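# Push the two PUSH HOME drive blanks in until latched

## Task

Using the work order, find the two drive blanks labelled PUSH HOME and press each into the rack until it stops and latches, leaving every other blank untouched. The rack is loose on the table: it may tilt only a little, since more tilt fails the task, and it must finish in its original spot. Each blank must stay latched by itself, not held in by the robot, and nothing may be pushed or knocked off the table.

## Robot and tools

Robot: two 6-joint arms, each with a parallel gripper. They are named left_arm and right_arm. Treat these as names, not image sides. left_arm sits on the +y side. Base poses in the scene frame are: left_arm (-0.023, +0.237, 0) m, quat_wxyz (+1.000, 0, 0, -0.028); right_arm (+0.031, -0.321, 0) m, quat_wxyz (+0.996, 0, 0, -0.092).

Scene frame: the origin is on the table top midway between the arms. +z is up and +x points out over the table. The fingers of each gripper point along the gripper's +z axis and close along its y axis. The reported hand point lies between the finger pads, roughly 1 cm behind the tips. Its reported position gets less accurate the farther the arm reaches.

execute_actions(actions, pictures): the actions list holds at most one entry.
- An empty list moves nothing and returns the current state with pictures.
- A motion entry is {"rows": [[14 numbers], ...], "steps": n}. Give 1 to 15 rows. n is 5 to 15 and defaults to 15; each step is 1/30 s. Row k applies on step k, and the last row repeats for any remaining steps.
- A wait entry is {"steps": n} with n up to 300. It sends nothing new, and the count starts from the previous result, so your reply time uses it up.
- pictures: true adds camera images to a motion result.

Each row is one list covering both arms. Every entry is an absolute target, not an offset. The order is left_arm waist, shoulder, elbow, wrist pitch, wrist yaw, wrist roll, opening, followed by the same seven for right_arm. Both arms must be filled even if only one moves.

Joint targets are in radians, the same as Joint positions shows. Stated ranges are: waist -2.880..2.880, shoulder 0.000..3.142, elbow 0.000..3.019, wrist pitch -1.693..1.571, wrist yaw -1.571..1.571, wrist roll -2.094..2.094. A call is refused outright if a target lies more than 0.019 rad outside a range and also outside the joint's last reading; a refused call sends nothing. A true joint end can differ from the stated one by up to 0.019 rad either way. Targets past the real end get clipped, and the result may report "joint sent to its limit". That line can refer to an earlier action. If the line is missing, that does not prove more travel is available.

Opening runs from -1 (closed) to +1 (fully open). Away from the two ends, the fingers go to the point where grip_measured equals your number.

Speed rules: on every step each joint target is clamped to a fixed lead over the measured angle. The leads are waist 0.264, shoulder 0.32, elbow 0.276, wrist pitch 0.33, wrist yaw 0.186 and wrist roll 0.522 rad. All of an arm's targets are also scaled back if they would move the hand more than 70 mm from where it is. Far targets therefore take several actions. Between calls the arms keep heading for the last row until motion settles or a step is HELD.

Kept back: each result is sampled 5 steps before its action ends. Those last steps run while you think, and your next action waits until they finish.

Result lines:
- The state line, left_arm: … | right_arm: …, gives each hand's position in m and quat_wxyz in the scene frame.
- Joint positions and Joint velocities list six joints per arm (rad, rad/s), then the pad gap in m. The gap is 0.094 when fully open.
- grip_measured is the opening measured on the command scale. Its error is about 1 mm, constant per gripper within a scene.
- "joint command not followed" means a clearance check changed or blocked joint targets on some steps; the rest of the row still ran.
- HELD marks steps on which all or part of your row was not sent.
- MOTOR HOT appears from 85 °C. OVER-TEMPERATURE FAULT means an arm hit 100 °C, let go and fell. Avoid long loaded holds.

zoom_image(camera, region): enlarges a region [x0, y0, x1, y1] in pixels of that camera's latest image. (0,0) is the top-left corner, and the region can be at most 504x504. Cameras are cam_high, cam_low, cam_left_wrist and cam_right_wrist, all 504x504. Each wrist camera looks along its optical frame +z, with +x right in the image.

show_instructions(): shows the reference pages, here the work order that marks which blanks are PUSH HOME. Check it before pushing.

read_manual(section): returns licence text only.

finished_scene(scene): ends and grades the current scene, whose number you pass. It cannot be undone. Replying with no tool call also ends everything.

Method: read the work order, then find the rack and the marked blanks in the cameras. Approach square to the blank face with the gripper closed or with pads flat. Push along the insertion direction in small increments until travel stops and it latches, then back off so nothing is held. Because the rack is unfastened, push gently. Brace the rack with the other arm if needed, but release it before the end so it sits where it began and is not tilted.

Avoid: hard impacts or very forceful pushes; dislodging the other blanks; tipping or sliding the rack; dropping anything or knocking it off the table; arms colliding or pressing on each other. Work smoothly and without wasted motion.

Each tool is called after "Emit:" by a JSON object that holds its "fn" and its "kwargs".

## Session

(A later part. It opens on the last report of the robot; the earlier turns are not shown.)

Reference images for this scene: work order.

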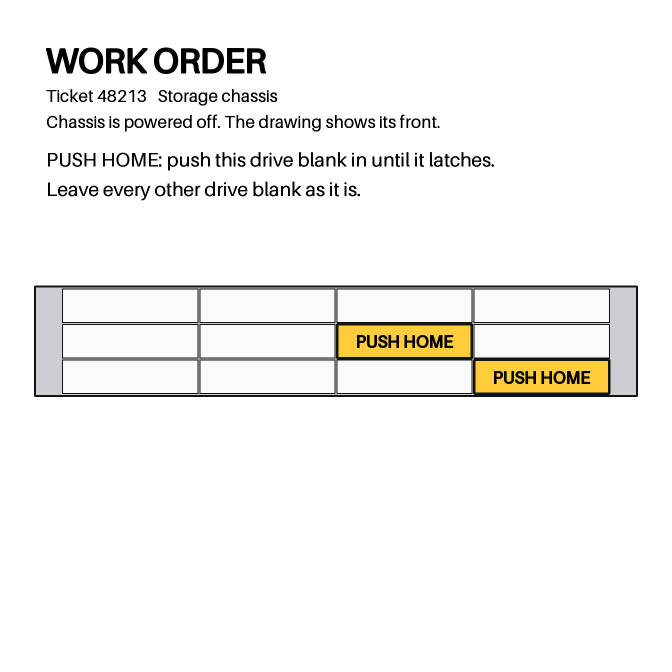

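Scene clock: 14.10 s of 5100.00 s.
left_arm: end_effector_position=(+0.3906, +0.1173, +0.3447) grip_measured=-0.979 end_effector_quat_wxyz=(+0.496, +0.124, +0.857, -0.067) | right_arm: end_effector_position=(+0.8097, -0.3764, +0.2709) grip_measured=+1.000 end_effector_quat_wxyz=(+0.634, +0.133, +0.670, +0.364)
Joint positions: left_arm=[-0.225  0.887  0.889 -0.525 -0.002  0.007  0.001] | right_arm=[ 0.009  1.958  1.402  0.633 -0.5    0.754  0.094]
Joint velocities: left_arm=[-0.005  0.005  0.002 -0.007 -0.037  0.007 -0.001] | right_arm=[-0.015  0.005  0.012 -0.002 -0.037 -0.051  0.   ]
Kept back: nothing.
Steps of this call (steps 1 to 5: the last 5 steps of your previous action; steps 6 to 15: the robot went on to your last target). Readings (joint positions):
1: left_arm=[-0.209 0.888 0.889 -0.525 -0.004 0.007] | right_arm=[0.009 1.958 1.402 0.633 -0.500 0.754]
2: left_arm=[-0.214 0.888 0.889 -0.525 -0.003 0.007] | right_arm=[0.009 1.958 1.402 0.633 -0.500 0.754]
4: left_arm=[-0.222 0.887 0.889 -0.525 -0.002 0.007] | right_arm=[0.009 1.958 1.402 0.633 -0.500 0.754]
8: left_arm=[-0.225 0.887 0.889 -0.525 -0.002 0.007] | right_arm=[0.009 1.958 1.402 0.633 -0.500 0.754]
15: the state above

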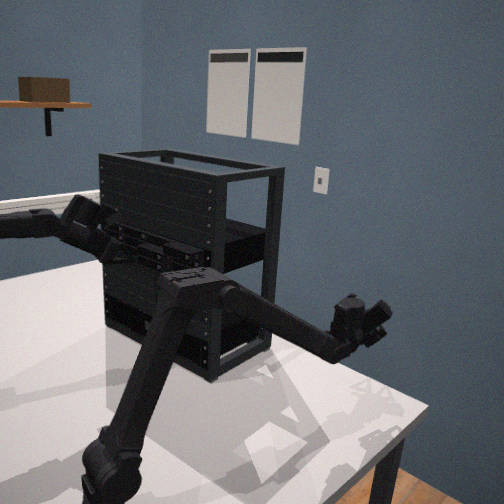

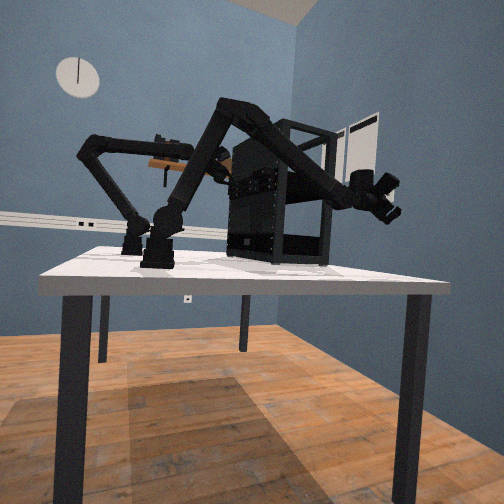

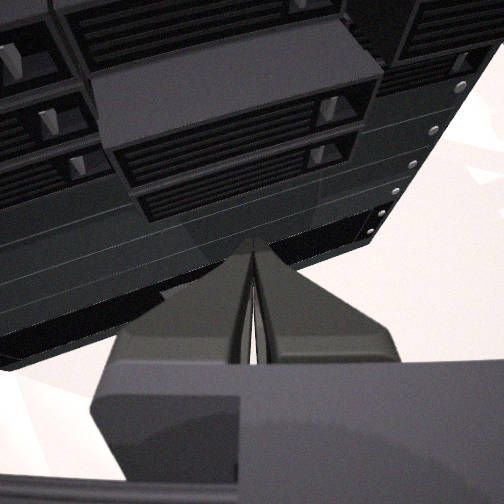

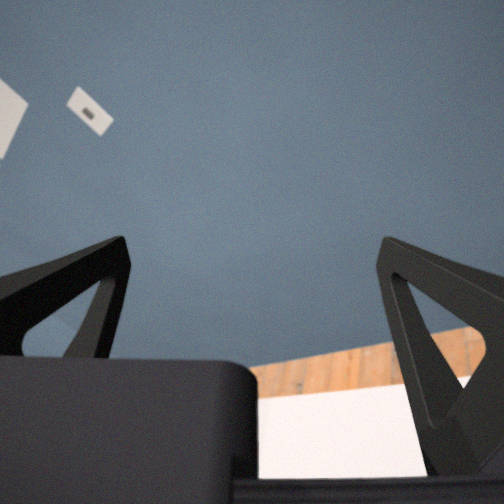

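Emit:
{"fn": "execute_actions", "kwargs": {"actions": [{"rows":[[-0.22,0.9,0.965,-0.51,0,0,-1,0.009,1.958,1.402,0.633,-0.5,0.754,1],[-0.22,0.91,0.972,-0.51,0,0,-1,0.009,1.958,1.402,0.633,-0.5,0.754,1],[-0.215,0.925,0.98,-0.5,0,0,-1,0.009,1.958,1.402,0.633,-0.5,0.754,1],[-0.21,0.94,0.988,-0.495,0,0,-1,0.009,1.958,1.402,0.633,-0.5,0.754,1],[-0.205,0.953,0.995,-0.49,0,0,-1,0.009,1.958,1.402,0.633,-0.5,0.754,1]]}]}}

Emit:
{"fn": "execute_actions", "kwargs": {"actions": [{"steps":10}], "pictures": true}}

Scene clock: 14.67 s of 5100.00 s.
left_arm: end_effector_position=(+0.4124, +0.1164, +0.3560) grip_measured=-0.979 end_effector_quat_wxyz=(+0.502, +0.118, +0.854, -0.065) | right_arm: end_effector_position=(+0.8097, -0.3764, +0.2709) grip_measured=+1.000 end_effector_quat_wxyz=(+0.634, +0.133, +0.670, +0.364)
Joint positions: left_arm=[-0.213  0.944  0.941 -0.506 -0.002  0.007  0.001] | right_arm=[ 0.009  1.958  1.402  0.633 -0.5    0.754  0.094]
Joint velocities: left_arm=[ 0.005  0.044  0.012  0.002 -0.051  0.037 -0.001] | right_arm=[-0.005  0.005 -0.007 -0.007  0.007 -0.007  0.   ]
Steps of this call (steps 1 to 7: the robot went on to your last target; steps 8 to 17: the first 10 steps of this action). Readings (joint positions):
8: left_arm=[-0.225 0.887 0.889 -0.525 -0.002 0.007] | right_arm=[0.009 1.958 1.402 0.633 -0.500 0.754]
9: left_arm=[-0.225 0.888 0.892 -0.525 -0.002 0.007] | right_arm=[0.009 1.958 1.402 0.633 -0.500 0.754]
11: left_arm=[-0.224 0.897 0.904 -0.524 -0.002 0.007] | right_arm=[0.009 1.958 1.402 0.633 -0.500 0.754]
15: left_arm=[-0.216 0.936 0.939 -0.508 -0.002 0.007] | right_arm=[0.009 1.958 1.402 0.633 -0.500 0.754]
17: the state above

Scene clock: 15.00 s of 5100.00 s.
left_arm: end_effector_position=(+0.4130, +0.1165, +0.3550) grip_measured=-0.979 end_effector_quat_wxyz=(+0.501, +0.118, +0.855, -0.065) | right_arm: end_effector_position=(+0.8097, -0.3764, +0.2709) grip_measured=+1.000 end_effector_quat_wxyz=(+0.634, +0.133, +0.670, +0.364)
Joint positions: left_arm=[-0.213  0.946  0.941 -0.506 -0.002  0.007  0.001] | right_arm=[ 0.009  1.958  1.402  0.633 -0.5    0.754  0.094]
Joint velocities: left_arm=[-0.005 -0.015 -0.012 -0.022  0.022 -0.037  0.001] | right_arm=[ 0.015 -0.005 -0.002  0.002  0.022 -0.037  0.   ]
Kept back: nothing.
Steps of this call (steps 1 to 5: the last 5 steps of your previous action; steps 6 to 10: the robot went on to your last target). Readings (joint positions):
1: left_arm=[-0.213 0.946 0.941 -0.506 -0.002 0.007] | right_arm=[0.009 1.958 1.402 0.633 -0.500 0.754]
2: left_arm=[-0.213 0.946 0.941 -0.506 -0.002 0.007] | right_arm=[0.009 1.958 1.402 0.633 -0.500 0.754]
4: left_arm=[-0.213 0.946 0.941 -0.506 -0.002 0.007] | right_arm=[0.009 1.958 1.402 0.633 -0.500 0.754]
8: left_arm=[-0.213 0.946 0.941 -0.506 -0.002 0.007] | right_arm=[0.009 1.958 1.402 0.633 -0.500 0.754]
10: the state above

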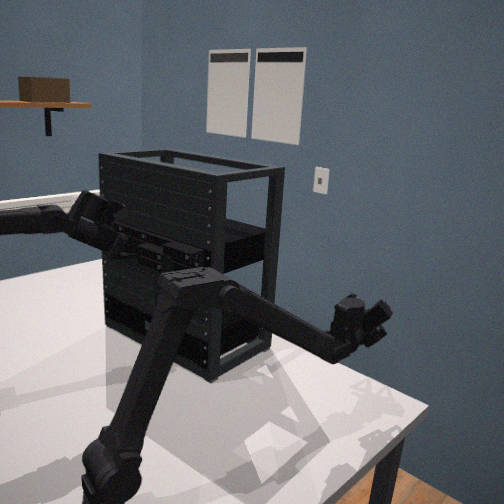

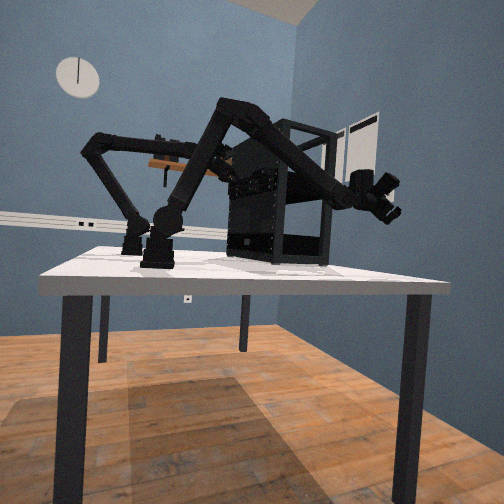

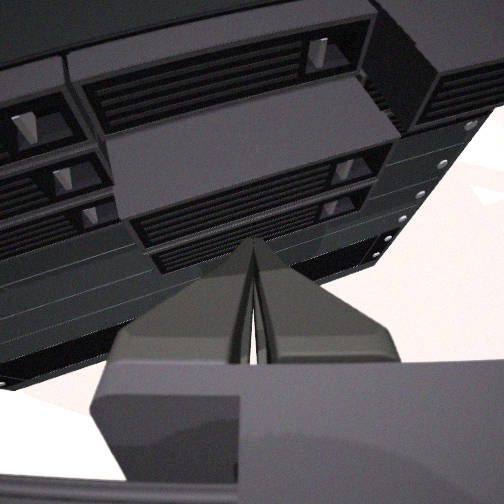

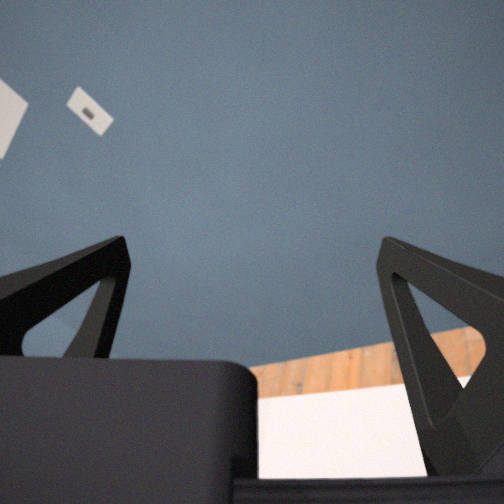

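Emit:
{"fn": "execute_actions", "kwargs": {"actions": [{"rows":[[-0.2,0.965,1.007,-0.485,0,0,-1,0.009,1.958,1.402,0.633,-0.5,0.754,1],[-0.2,0.975,1.013,-0.48,0,0,-1,0.009,1.958,1.402,0.633,-0.5,0.754,1],[-0.198,0.985,1.019,-0.476,0,0,-1,0.009,1.958,1.402,0.633,-0.5,0.754,1],[-0.196,0.995,1.025,-0.472,0,0,-1,0.009,1.958,1.402,0.633,-0.5,0.754,1],[-0.194,1.005,1.031,-0.468,0,0,-1,0.009,1.958,1.402,0.633,-0.5,0.754,1],[-0.192,1.015,1.037,-0.464,0,0,-1,0.009,1.958,1.402,0.633,-0.5,0.754,1],[-0.19,1.025,1.043,-0.46,0,0,-1,0.009,1.958,1.402,0.633,-0.5,0.754,1]]}]}}

Emit:
{"fn": "execute_actions", "kwargs": {"actions": [{"steps":10}], "pictures": true}}

Scene clock: 15.67 s of 5100.00 s.
left_arm: end_effector_position=(+0.4344, +0.1160, +0.3581) grip_measured=-0.979 end_effector_quat_wxyz=(+0.502, +0.114, +0.855, -0.063) | right_arm: end_effector_position=(+0.8097, -0.3764, +0.2709) grip_measured=+1.000 end_effector_quat_wxyz=(+0.634, +0.133, +0.670, +0.364)
Joint positions: left_arm=[-0.201  1.005  0.982 -0.486  0.     0.007  0.001] | right_arm=[ 0.009  1.958  1.402  0.633 -0.5    0.754  0.094]
Joint velocities: left_arm=[ 0.005  0.015  0.007  0.002  0.007 -0.022  0.   ] | right_arm=[ 0.005  0.005  0.017 -0.007 -0.022  0.037  0.   ]
Steps of this call (steps 1 to 10: the robot went on to your last target; steps 11 to 20: the first 10 steps of this action). Readings (joint positions):
11: left_arm=[-0.213 0.946 0.941 -0.506 -0.002 0.007] | right_arm=[0.009 1.958 1.402 0.633 -0.500 0.754]
12: left_arm=[-0.212 0.948 0.942 -0.505 -0.002 0.007] | right_arm=[0.009 1.958 1.402 0.633 -0.500 0.754]
14: left_arm=[-0.210 0.957 0.949 -0.501 -0.002 0.007] | right_arm=[0.009 1.958 1.402 0.633 -0.500 0.754]
18: left_arm=[-0.202 0.996 0.977 -0.487 -0.001 0.007] | right_arm=[0.009 1.958 1.402 0.633 -0.500 0.754]
20: the state above

Scene clock: 16.00 s of 5100.00 s.
left_arm: end_effector_position=(+0.4344, +0.1159, +0.3579) grip_measured=-0.979 end_effector_quat_wxyz=(+0.502, +0.114, +0.855, -0.063) | right_arm: end_effector_position=(+0.8097, -0.3764, +0.2709) grip_measured=+1.000 end_effector_quat_wxyz=(+0.634, +0.133, +0.670, +0.364)
Joint positions: left_arm=[-0.201  1.005  0.982 -0.486  0.001  0.007  0.001] | right_arm=[ 0.009  1.958  1.402  0.633 -0.5    0.754  0.094]
Joint velocities: left_arm=[ 0.005 -0.005  0.012 -0.007 -0.051  0.037 -0.001] | right_arm=[-0.015 -0.005 -0.007  0.002  0.051  0.022  0.   ]
Kept back: nothing.
Steps of this call (steps 1 to 5: the last 5 steps of your previous action; steps 6 to 10: the robot went on to your last target). Readings (joint positions):
1: left_arm=[-0.201 1.005 0.982 -0.486 0.001 0.007] | right_arm=[0.009 1.958 1.402 0.633 -0.500 0.754]
2: left_arm=[-0.201 1.005 0.982 -0.486 0.001 0.007] | right_arm=[0.009 1.958 1.402 0.633 -0.500 0.754]
4: left_arm=[-0.201 1.005 0.982 -0.486 0.001 0.007] | right_arm=[0.009 1.958 1.402 0.633 -0.500 0.754]
8: left_arm=[-0.201 1.005 0.982 -0.486 0.001 0.007] | right_arm=[0.009 1.958 1.402 0.633 -0.500 0.754]
10: the state above

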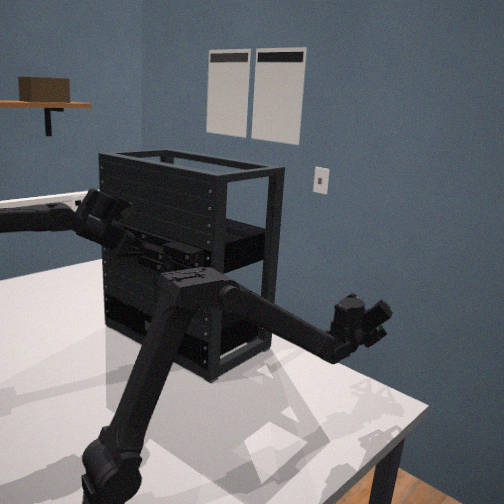

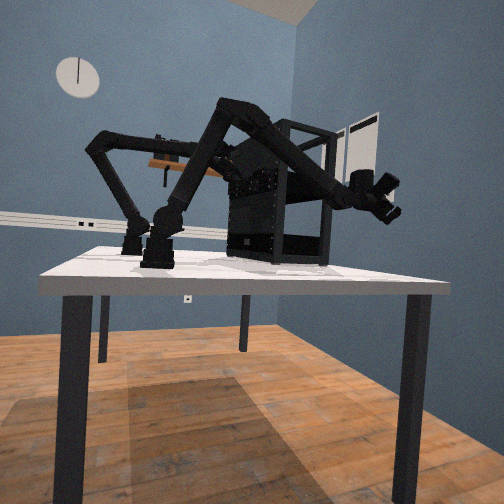

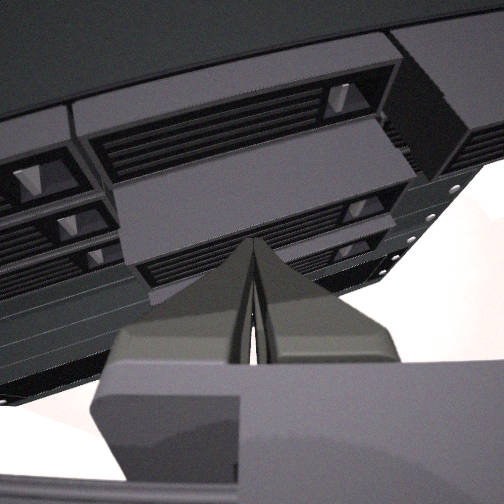

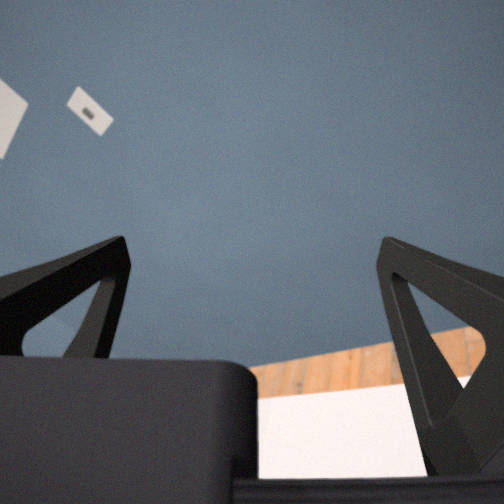

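Emit:
{"fn": "execute_actions", "kwargs": {"actions": [{"rows":[[-0.188,1.035,1.049,-0.456,0,0,-1,0.009,1.958,1.402,0.633,-0.5,0.754,1],[-0.186,1.045,1.055,-0.452,0,0,-1,0.009,1.958,1.402,0.633,-0.5,0.754,1],[-0.184,1.055,1.061,-0.448,0,0,-1,0.009,1.958,1.402,0.633,-0.5,0.754,1],[-0.182,1.065,1.067,-0.444,0,0,-1,0.009,1.958,1.402,0.633,-0.5,0.754,1],[-0.18,1.075,1.073,-0.44,0,0,-1,0.009,1.958,1.402,0.633,-0.5,0.754,1],[-0.178,1.085,1.079,-0.436,0,0,-1,0.009,1.958,1.402,0.633,-0.5,0.754,1],[-0.176,1.095,1.085,-0.432,0,0,-1,0.009,1.958,1.402,0.633,-0.5,0.754,1],[-0.174,1.105,1.091,-0.428,0,0,-1,0.009,1.958,1.402,0.633,-0.5,0.754,1],[-0.172,1.115,1.098,-0.424,0,0,-1,0.009,1.958,1.402,0.633,-0.5,0.754,1],[-0.17,1.125,1.105,-0.42,0,0,-1,0.009,1.958,1.402,0.633,-0.5,0.754,1],[-0.168,1.135,1.111,-0.415,0,0,-1,0.009,1.958,1.402,0.633,-0.5,0.754,1]]}]}}

Emit:
{"fn": "execute_actions", "kwargs": {"actions": [{"steps":12}], "pictures": true}}

Scene clock: 17.10 s of 5100.00 s.
left_arm: end_effector_position=(+0.4599, +0.1176, +0.3577) grip_measured=-0.979 end_effector_quat_wxyz=(+0.502, +0.107, +0.856, -0.059) | right_arm: end_effector_position=(+0.8097, -0.3764, +0.2709) grip_measured=+1.000 end_effector_quat_wxyz=(+0.634, +0.133, +0.670, +0.364)
Joint positions: left_arm=[-0.185  1.073  1.026 -0.463  0.001  0.007  0.001] | right_arm=[ 0.009  1.958  1.402  0.633 -0.5    0.754  0.094]
Joint velocities: left_arm=[ 0.073  0.308  0.198  0.11  -0.007 -0.022 -0.001] | right_arm=[-0.015 -0.015 -0.012  0.002 -0.022  0.022  0.   ]
Steps of this call (steps 1 to 15: the robot went on to your last target; steps 16 to 23: nothing new was sent; steps 24 to 33: the first 10 steps of this action). Readings (joint positions):
24: left_arm=[-0.201 1.005 0.982 -0.486 0.001 0.007] | right_arm=[0.009 1.958 1.402 0.633 -0.500 0.754]
25: left_arm=[-0.201 1.006 0.983 -0.486 0.001 0.007] | right_arm=[0.009 1.958 1.402 0.633 -0.500 0.754]
27: left_arm=[-0.199 1.013 0.987 -0.485 0.001 0.007] | right_arm=[0.009 1.958 1.402 0.633 -0.500 0.754]
31: left_arm=[-0.190 1.050 1.012 -0.472 0.001 0.007] | right_arm=[0.009 1.958 1.402 0.633 -0.500 0.754]
33: the state above

Scene clock: 17.50 s of 5100.00 s.
left_arm: end_effector_position=(+0.4655, +0.1176, +0.3580) grip_measured=-0.979 end_effector_quat_wxyz=(+0.502, +0.106, +0.856, -0.060) | right_arm: end_effector_position=(+0.8097, -0.3764, +0.2709) grip_measured=+1.000 end_effector_quat_wxyz=(+0.634, +0.133, +0.670, +0.364)
Joint positions: left_arm=[-0.181  1.089  1.038 -0.459  0.004  0.007  0.001] | right_arm=[ 0.009  1.958  1.402  0.633 -0.5    0.754  0.094]
Joint velocities: left_arm=[-0.015 -0.024 -0.002  0.022 -0.022 -0.007 -0.001] | right_arm=[ 0.005  0.005 -0.002 -0.007 -0.007  0.007  0.   ]
Kept back: nothing.
Steps of this call (steps 1 to 5: the last 5 steps of your previous action; steps 6 to 12: the robot went on to your last target). Readings (joint positions):
1: left_arm=[-0.182 1.084 1.034 -0.458 0.001 0.007] | right_arm=[0.009 1.958 1.402 0.633 -0.500 0.754]
2: left_arm=[-0.181 1.090 1.038 -0.459 0.004 0.007] | right_arm=[0.009 1.958 1.402 0.633 -0.500 0.754]
4: left_arm=[-0.181 1.089 1.038 -0.459 0.004 0.007] | right_arm=[0.009 1.958 1.402 0.633 -0.500 0.754]
8: left_arm=[-0.181 1.089 1.038 -0.459 0.004 0.007] | right_arm=[0.009 1.958 1.402 0.633 -0.500 0.754]
12: the state above

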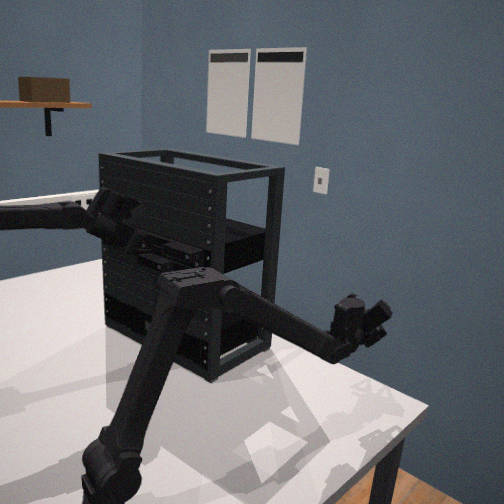

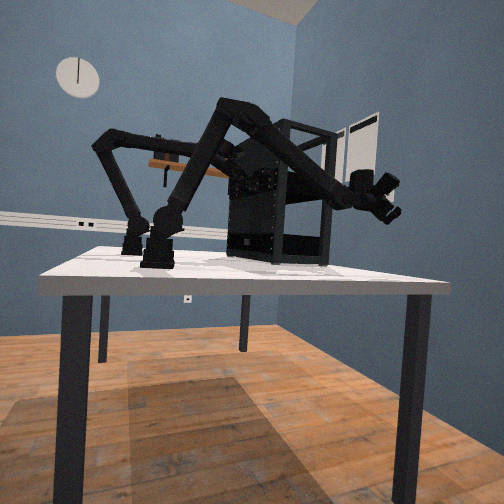

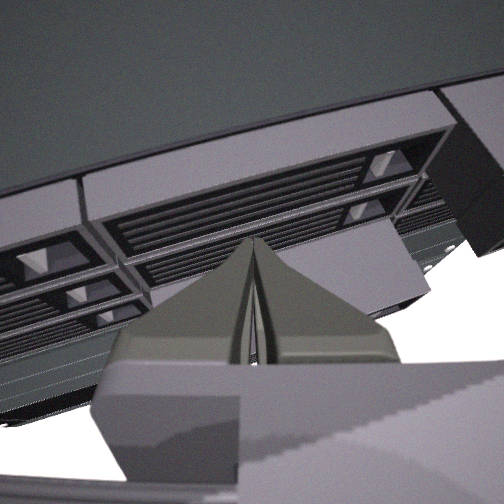

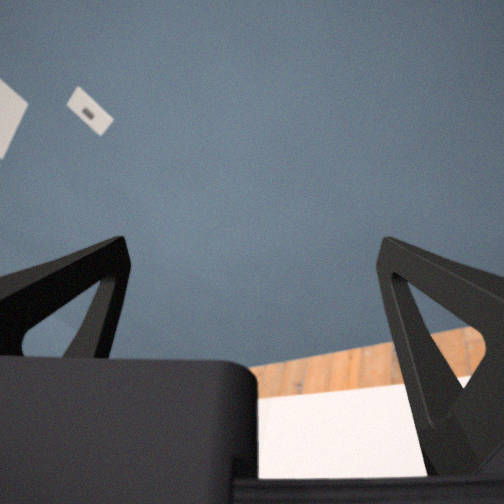

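Hard stop, flush. Confirm with a brief press and back off upward.

Emit:
{"fn": "execute_actions", "kwargs": {"actions": [{"rows":[[-0.16,1.155,1.111,-0.41,0,0,-1,0.009,1.958,1.402,0.633,-0.5,0.754,1]],"steps":10}]}}

Emit:
{"fn": "execute_actions", "kwargs": {"actions": [{"rows":[[-0.18,1.06,1.04,-0.46,0,0,-1,0.009,1.958,1.402,0.633,-0.5,0.754,1],[-0.18,1.03,1.04,-0.46,0,0,-1,0.009,1.958,1.402,0.633,-0.5,0.754,1],[-0.18,0.99,1.04,-0.46,0,0,-1,0.009,1.958,1.402,0.633,-0.5,0.754,1],[-0.18,0.95,1.02,-0.46,0,0,-1,0.009,1.958,1.402,0.633,-0.5,0.754,1],[-0.18,0.9,0.99,-0.46,0,0,-1,0.009,1.958,1.402,0.633,-0.5,0.754,1],[-0.18,0.87,0.96,-0.46,0,0,-1,0.009,1.958,1.402,0.633,-0.5,0.754,1]]}]}}

Emit:
{"fn": "execute_actions", "kwargs": {"actions": [{"steps":12}], "pictures": true}}

Scene clock: 17.97 s of 5100.00 s.
left_arm: end_effector_position=(+0.4657, +0.1178, +0.3579) grip_measured=-0.979 end_effector_quat_wxyz=(+0.502, +0.106, +0.856, -0.060) | right_arm: end_effector_position=(+0.8097, -0.3764, +0.2709) grip_measured=+1.000 end_effector_quat_wxyz=(+0.634, +0.133, +0.670, +0.364)
Joint positions: left_arm=[-0.18   1.089  1.038 -0.459  0.005  0.007  0.001] | right_arm=[ 0.009  1.958  1.402  0.633 -0.5    0.754  0.094]
Joint velocities: left_arm=[-0.015  0.005 -0.012 -0.012 -0.095  0.022  0.   ] | right_arm=[ 0.005 -0.005 -0.022 -0.002  0.022 -0.081  0.   ]
Steps of this call (steps 1 to 9: the robot went on to your last target; steps 10 to 14: the first 5 steps of this action). Readings (joint positions):
10: left_arm=[-0.180 1.089 1.038 -0.459 0.004 0.007] | right_arm=[0.009 1.958 1.402 0.633 -0.500 0.754]
11: left_arm=[-0.180 1.089 1.038 -0.459 0.005 0.007] | right_arm=[0.009 1.958 1.402 0.633 -0.500 0.754]
13: left_arm=[-0.180 1.089 1.038 -0.459 0.005 0.007] | right_arm=[0.009 1.958 1.402 0.633 -0.500 0.754]
14: the state above

Scene clock: 18.47 s of 5100.00 s.
left_arm: end_effector_position=(+0.4029, +0.1335, +0.4087) grip_measured=-0.979 end_effector_quat_wxyz=(+0.560, +0.101, +0.820, -0.065) | right_arm: end_effector_position=(+0.8097, -0.3764, +0.2709) grip_measured=+1.000 end_effector_quat_wxyz=(+0.634, +0.133, +0.670, +0.364)
Joint positions: left_arm=[-0.18   0.867  0.958 -0.464  0.002  0.007  0.001] | right_arm=[ 0.009  1.958  1.402  0.633 -0.5    0.754  0.094]
Joint velocities: left_arm=[ 0.005 -0.591 -0.012 -0.002 -0.007  0.007  0.001] | right_arm=[ 0.005 -0.015  0.002 -0.007  0.066  0.037  0.   ]
Steps of this call (steps 1 to 5: the last 5 steps of your previous action; steps 6 to 15: the first 10 steps of this action). Readings (joint positions):
6: left_arm=[-0.180 1.085 1.037 -0.463 0.005 0.007] | right_arm=[0.009 1.958 1.402 0.633 -0.500 0.754]
7: left_arm=[-0.180 1.079 1.036 -0.464 0.004 0.007] | right_arm=[0.009 1.958 1.402 0.633 -0.500 0.754]
9: left_arm=[-0.180 1.057 1.031 -0.464 0.002 0.007] | right_arm=[0.009 1.958 1.402 0.633 -0.500 0.754]
13: left_arm=[-0.180 0.922 0.968 -0.464 0.002 0.007] | right_arm=[0.009 1.958 1.402 0.633 -0.500 0.754]
15: the state above

Scene clock: 18.87 s of 5100.00 s.
left_arm: end_effector_position=(+0.4018, +0.1338, +0.4106) grip_measured=-0.979 end_effector_quat_wxyz=(+0.562, +0.101, +0.818, -0.065) | right_arm: end_effector_position=(+0.8097, -0.3764, +0.2709) grip_measured=+1.000 end_effector_quat_wxyz=(+0.634, +0.133, +0.670, +0.364)
Joint positions: left_arm=[-0.18   0.862  0.958 -0.463  0.002  0.007  0.001] | right_arm=[ 0.009  1.958  1.402  0.633 -0.5    0.754  0.094]
Joint velocities: left_arm=[-0.005 -0.005 -0.012 -0.002 -0.022  0.022  0.   ] | right_arm=[-0.005 -0.005  0.002 -0.002  0.022  0.022  0.   ]
Kept back: nothing.
Steps of this call (steps 1 to 5: the last 5 steps of your previous action; steps 6 to 12: the robot went on to your last target). Readings (joint positions):
1: left_arm=[-0.180 0.851 0.958 -0.464 0.002 0.007] | right_arm=[0.009 1.958 1.402 0.633 -0.500 0.754]
2: left_arm=[-0.180 0.840 0.958 -0.463 0.002 0.007] | right_arm=[0.009 1.958 1.402 0.633 -0.500 0.754]
4: left_arm=[-0.180 0.838 0.958 -0.463 0.002 0.007] | right_arm=[0.009 1.958 1.402 0.633 -0.500 0.754]
8: left_arm=[-0.180 0.855 0.958 -0.463 0.002 0.007] | right_arm=[0.009 1.958 1.402 0.633 -0.500 0.754]
12: the state above

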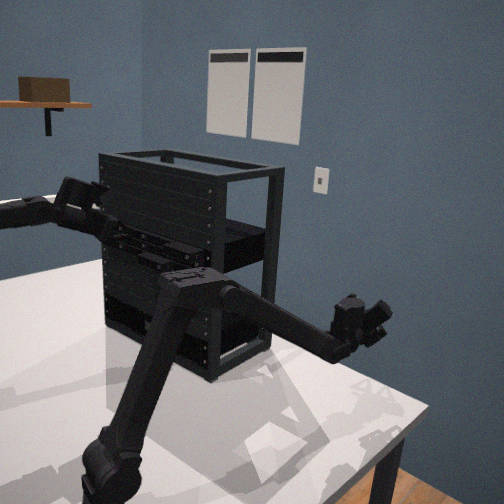

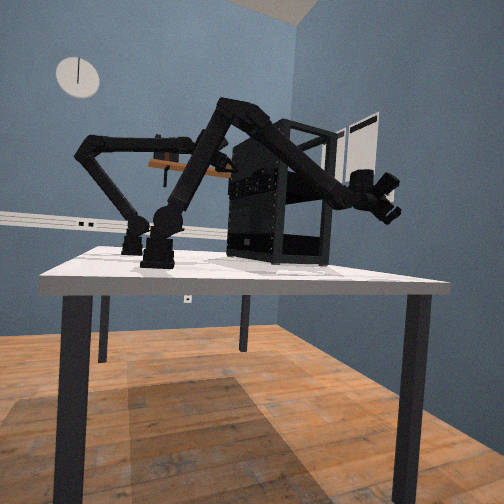

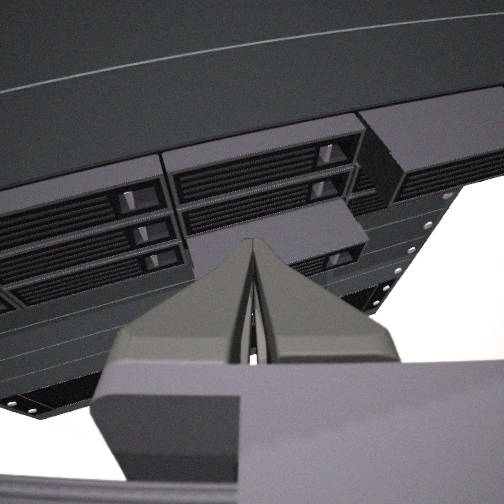

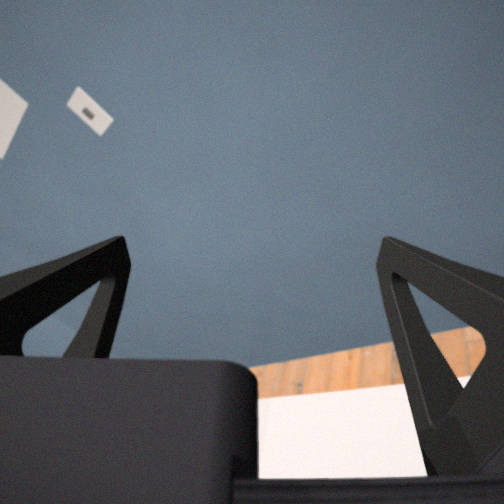

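Emit:
{"fn": "finished_scene", "kwargs": {"scene": 2}}

The scene is finished: the task was done.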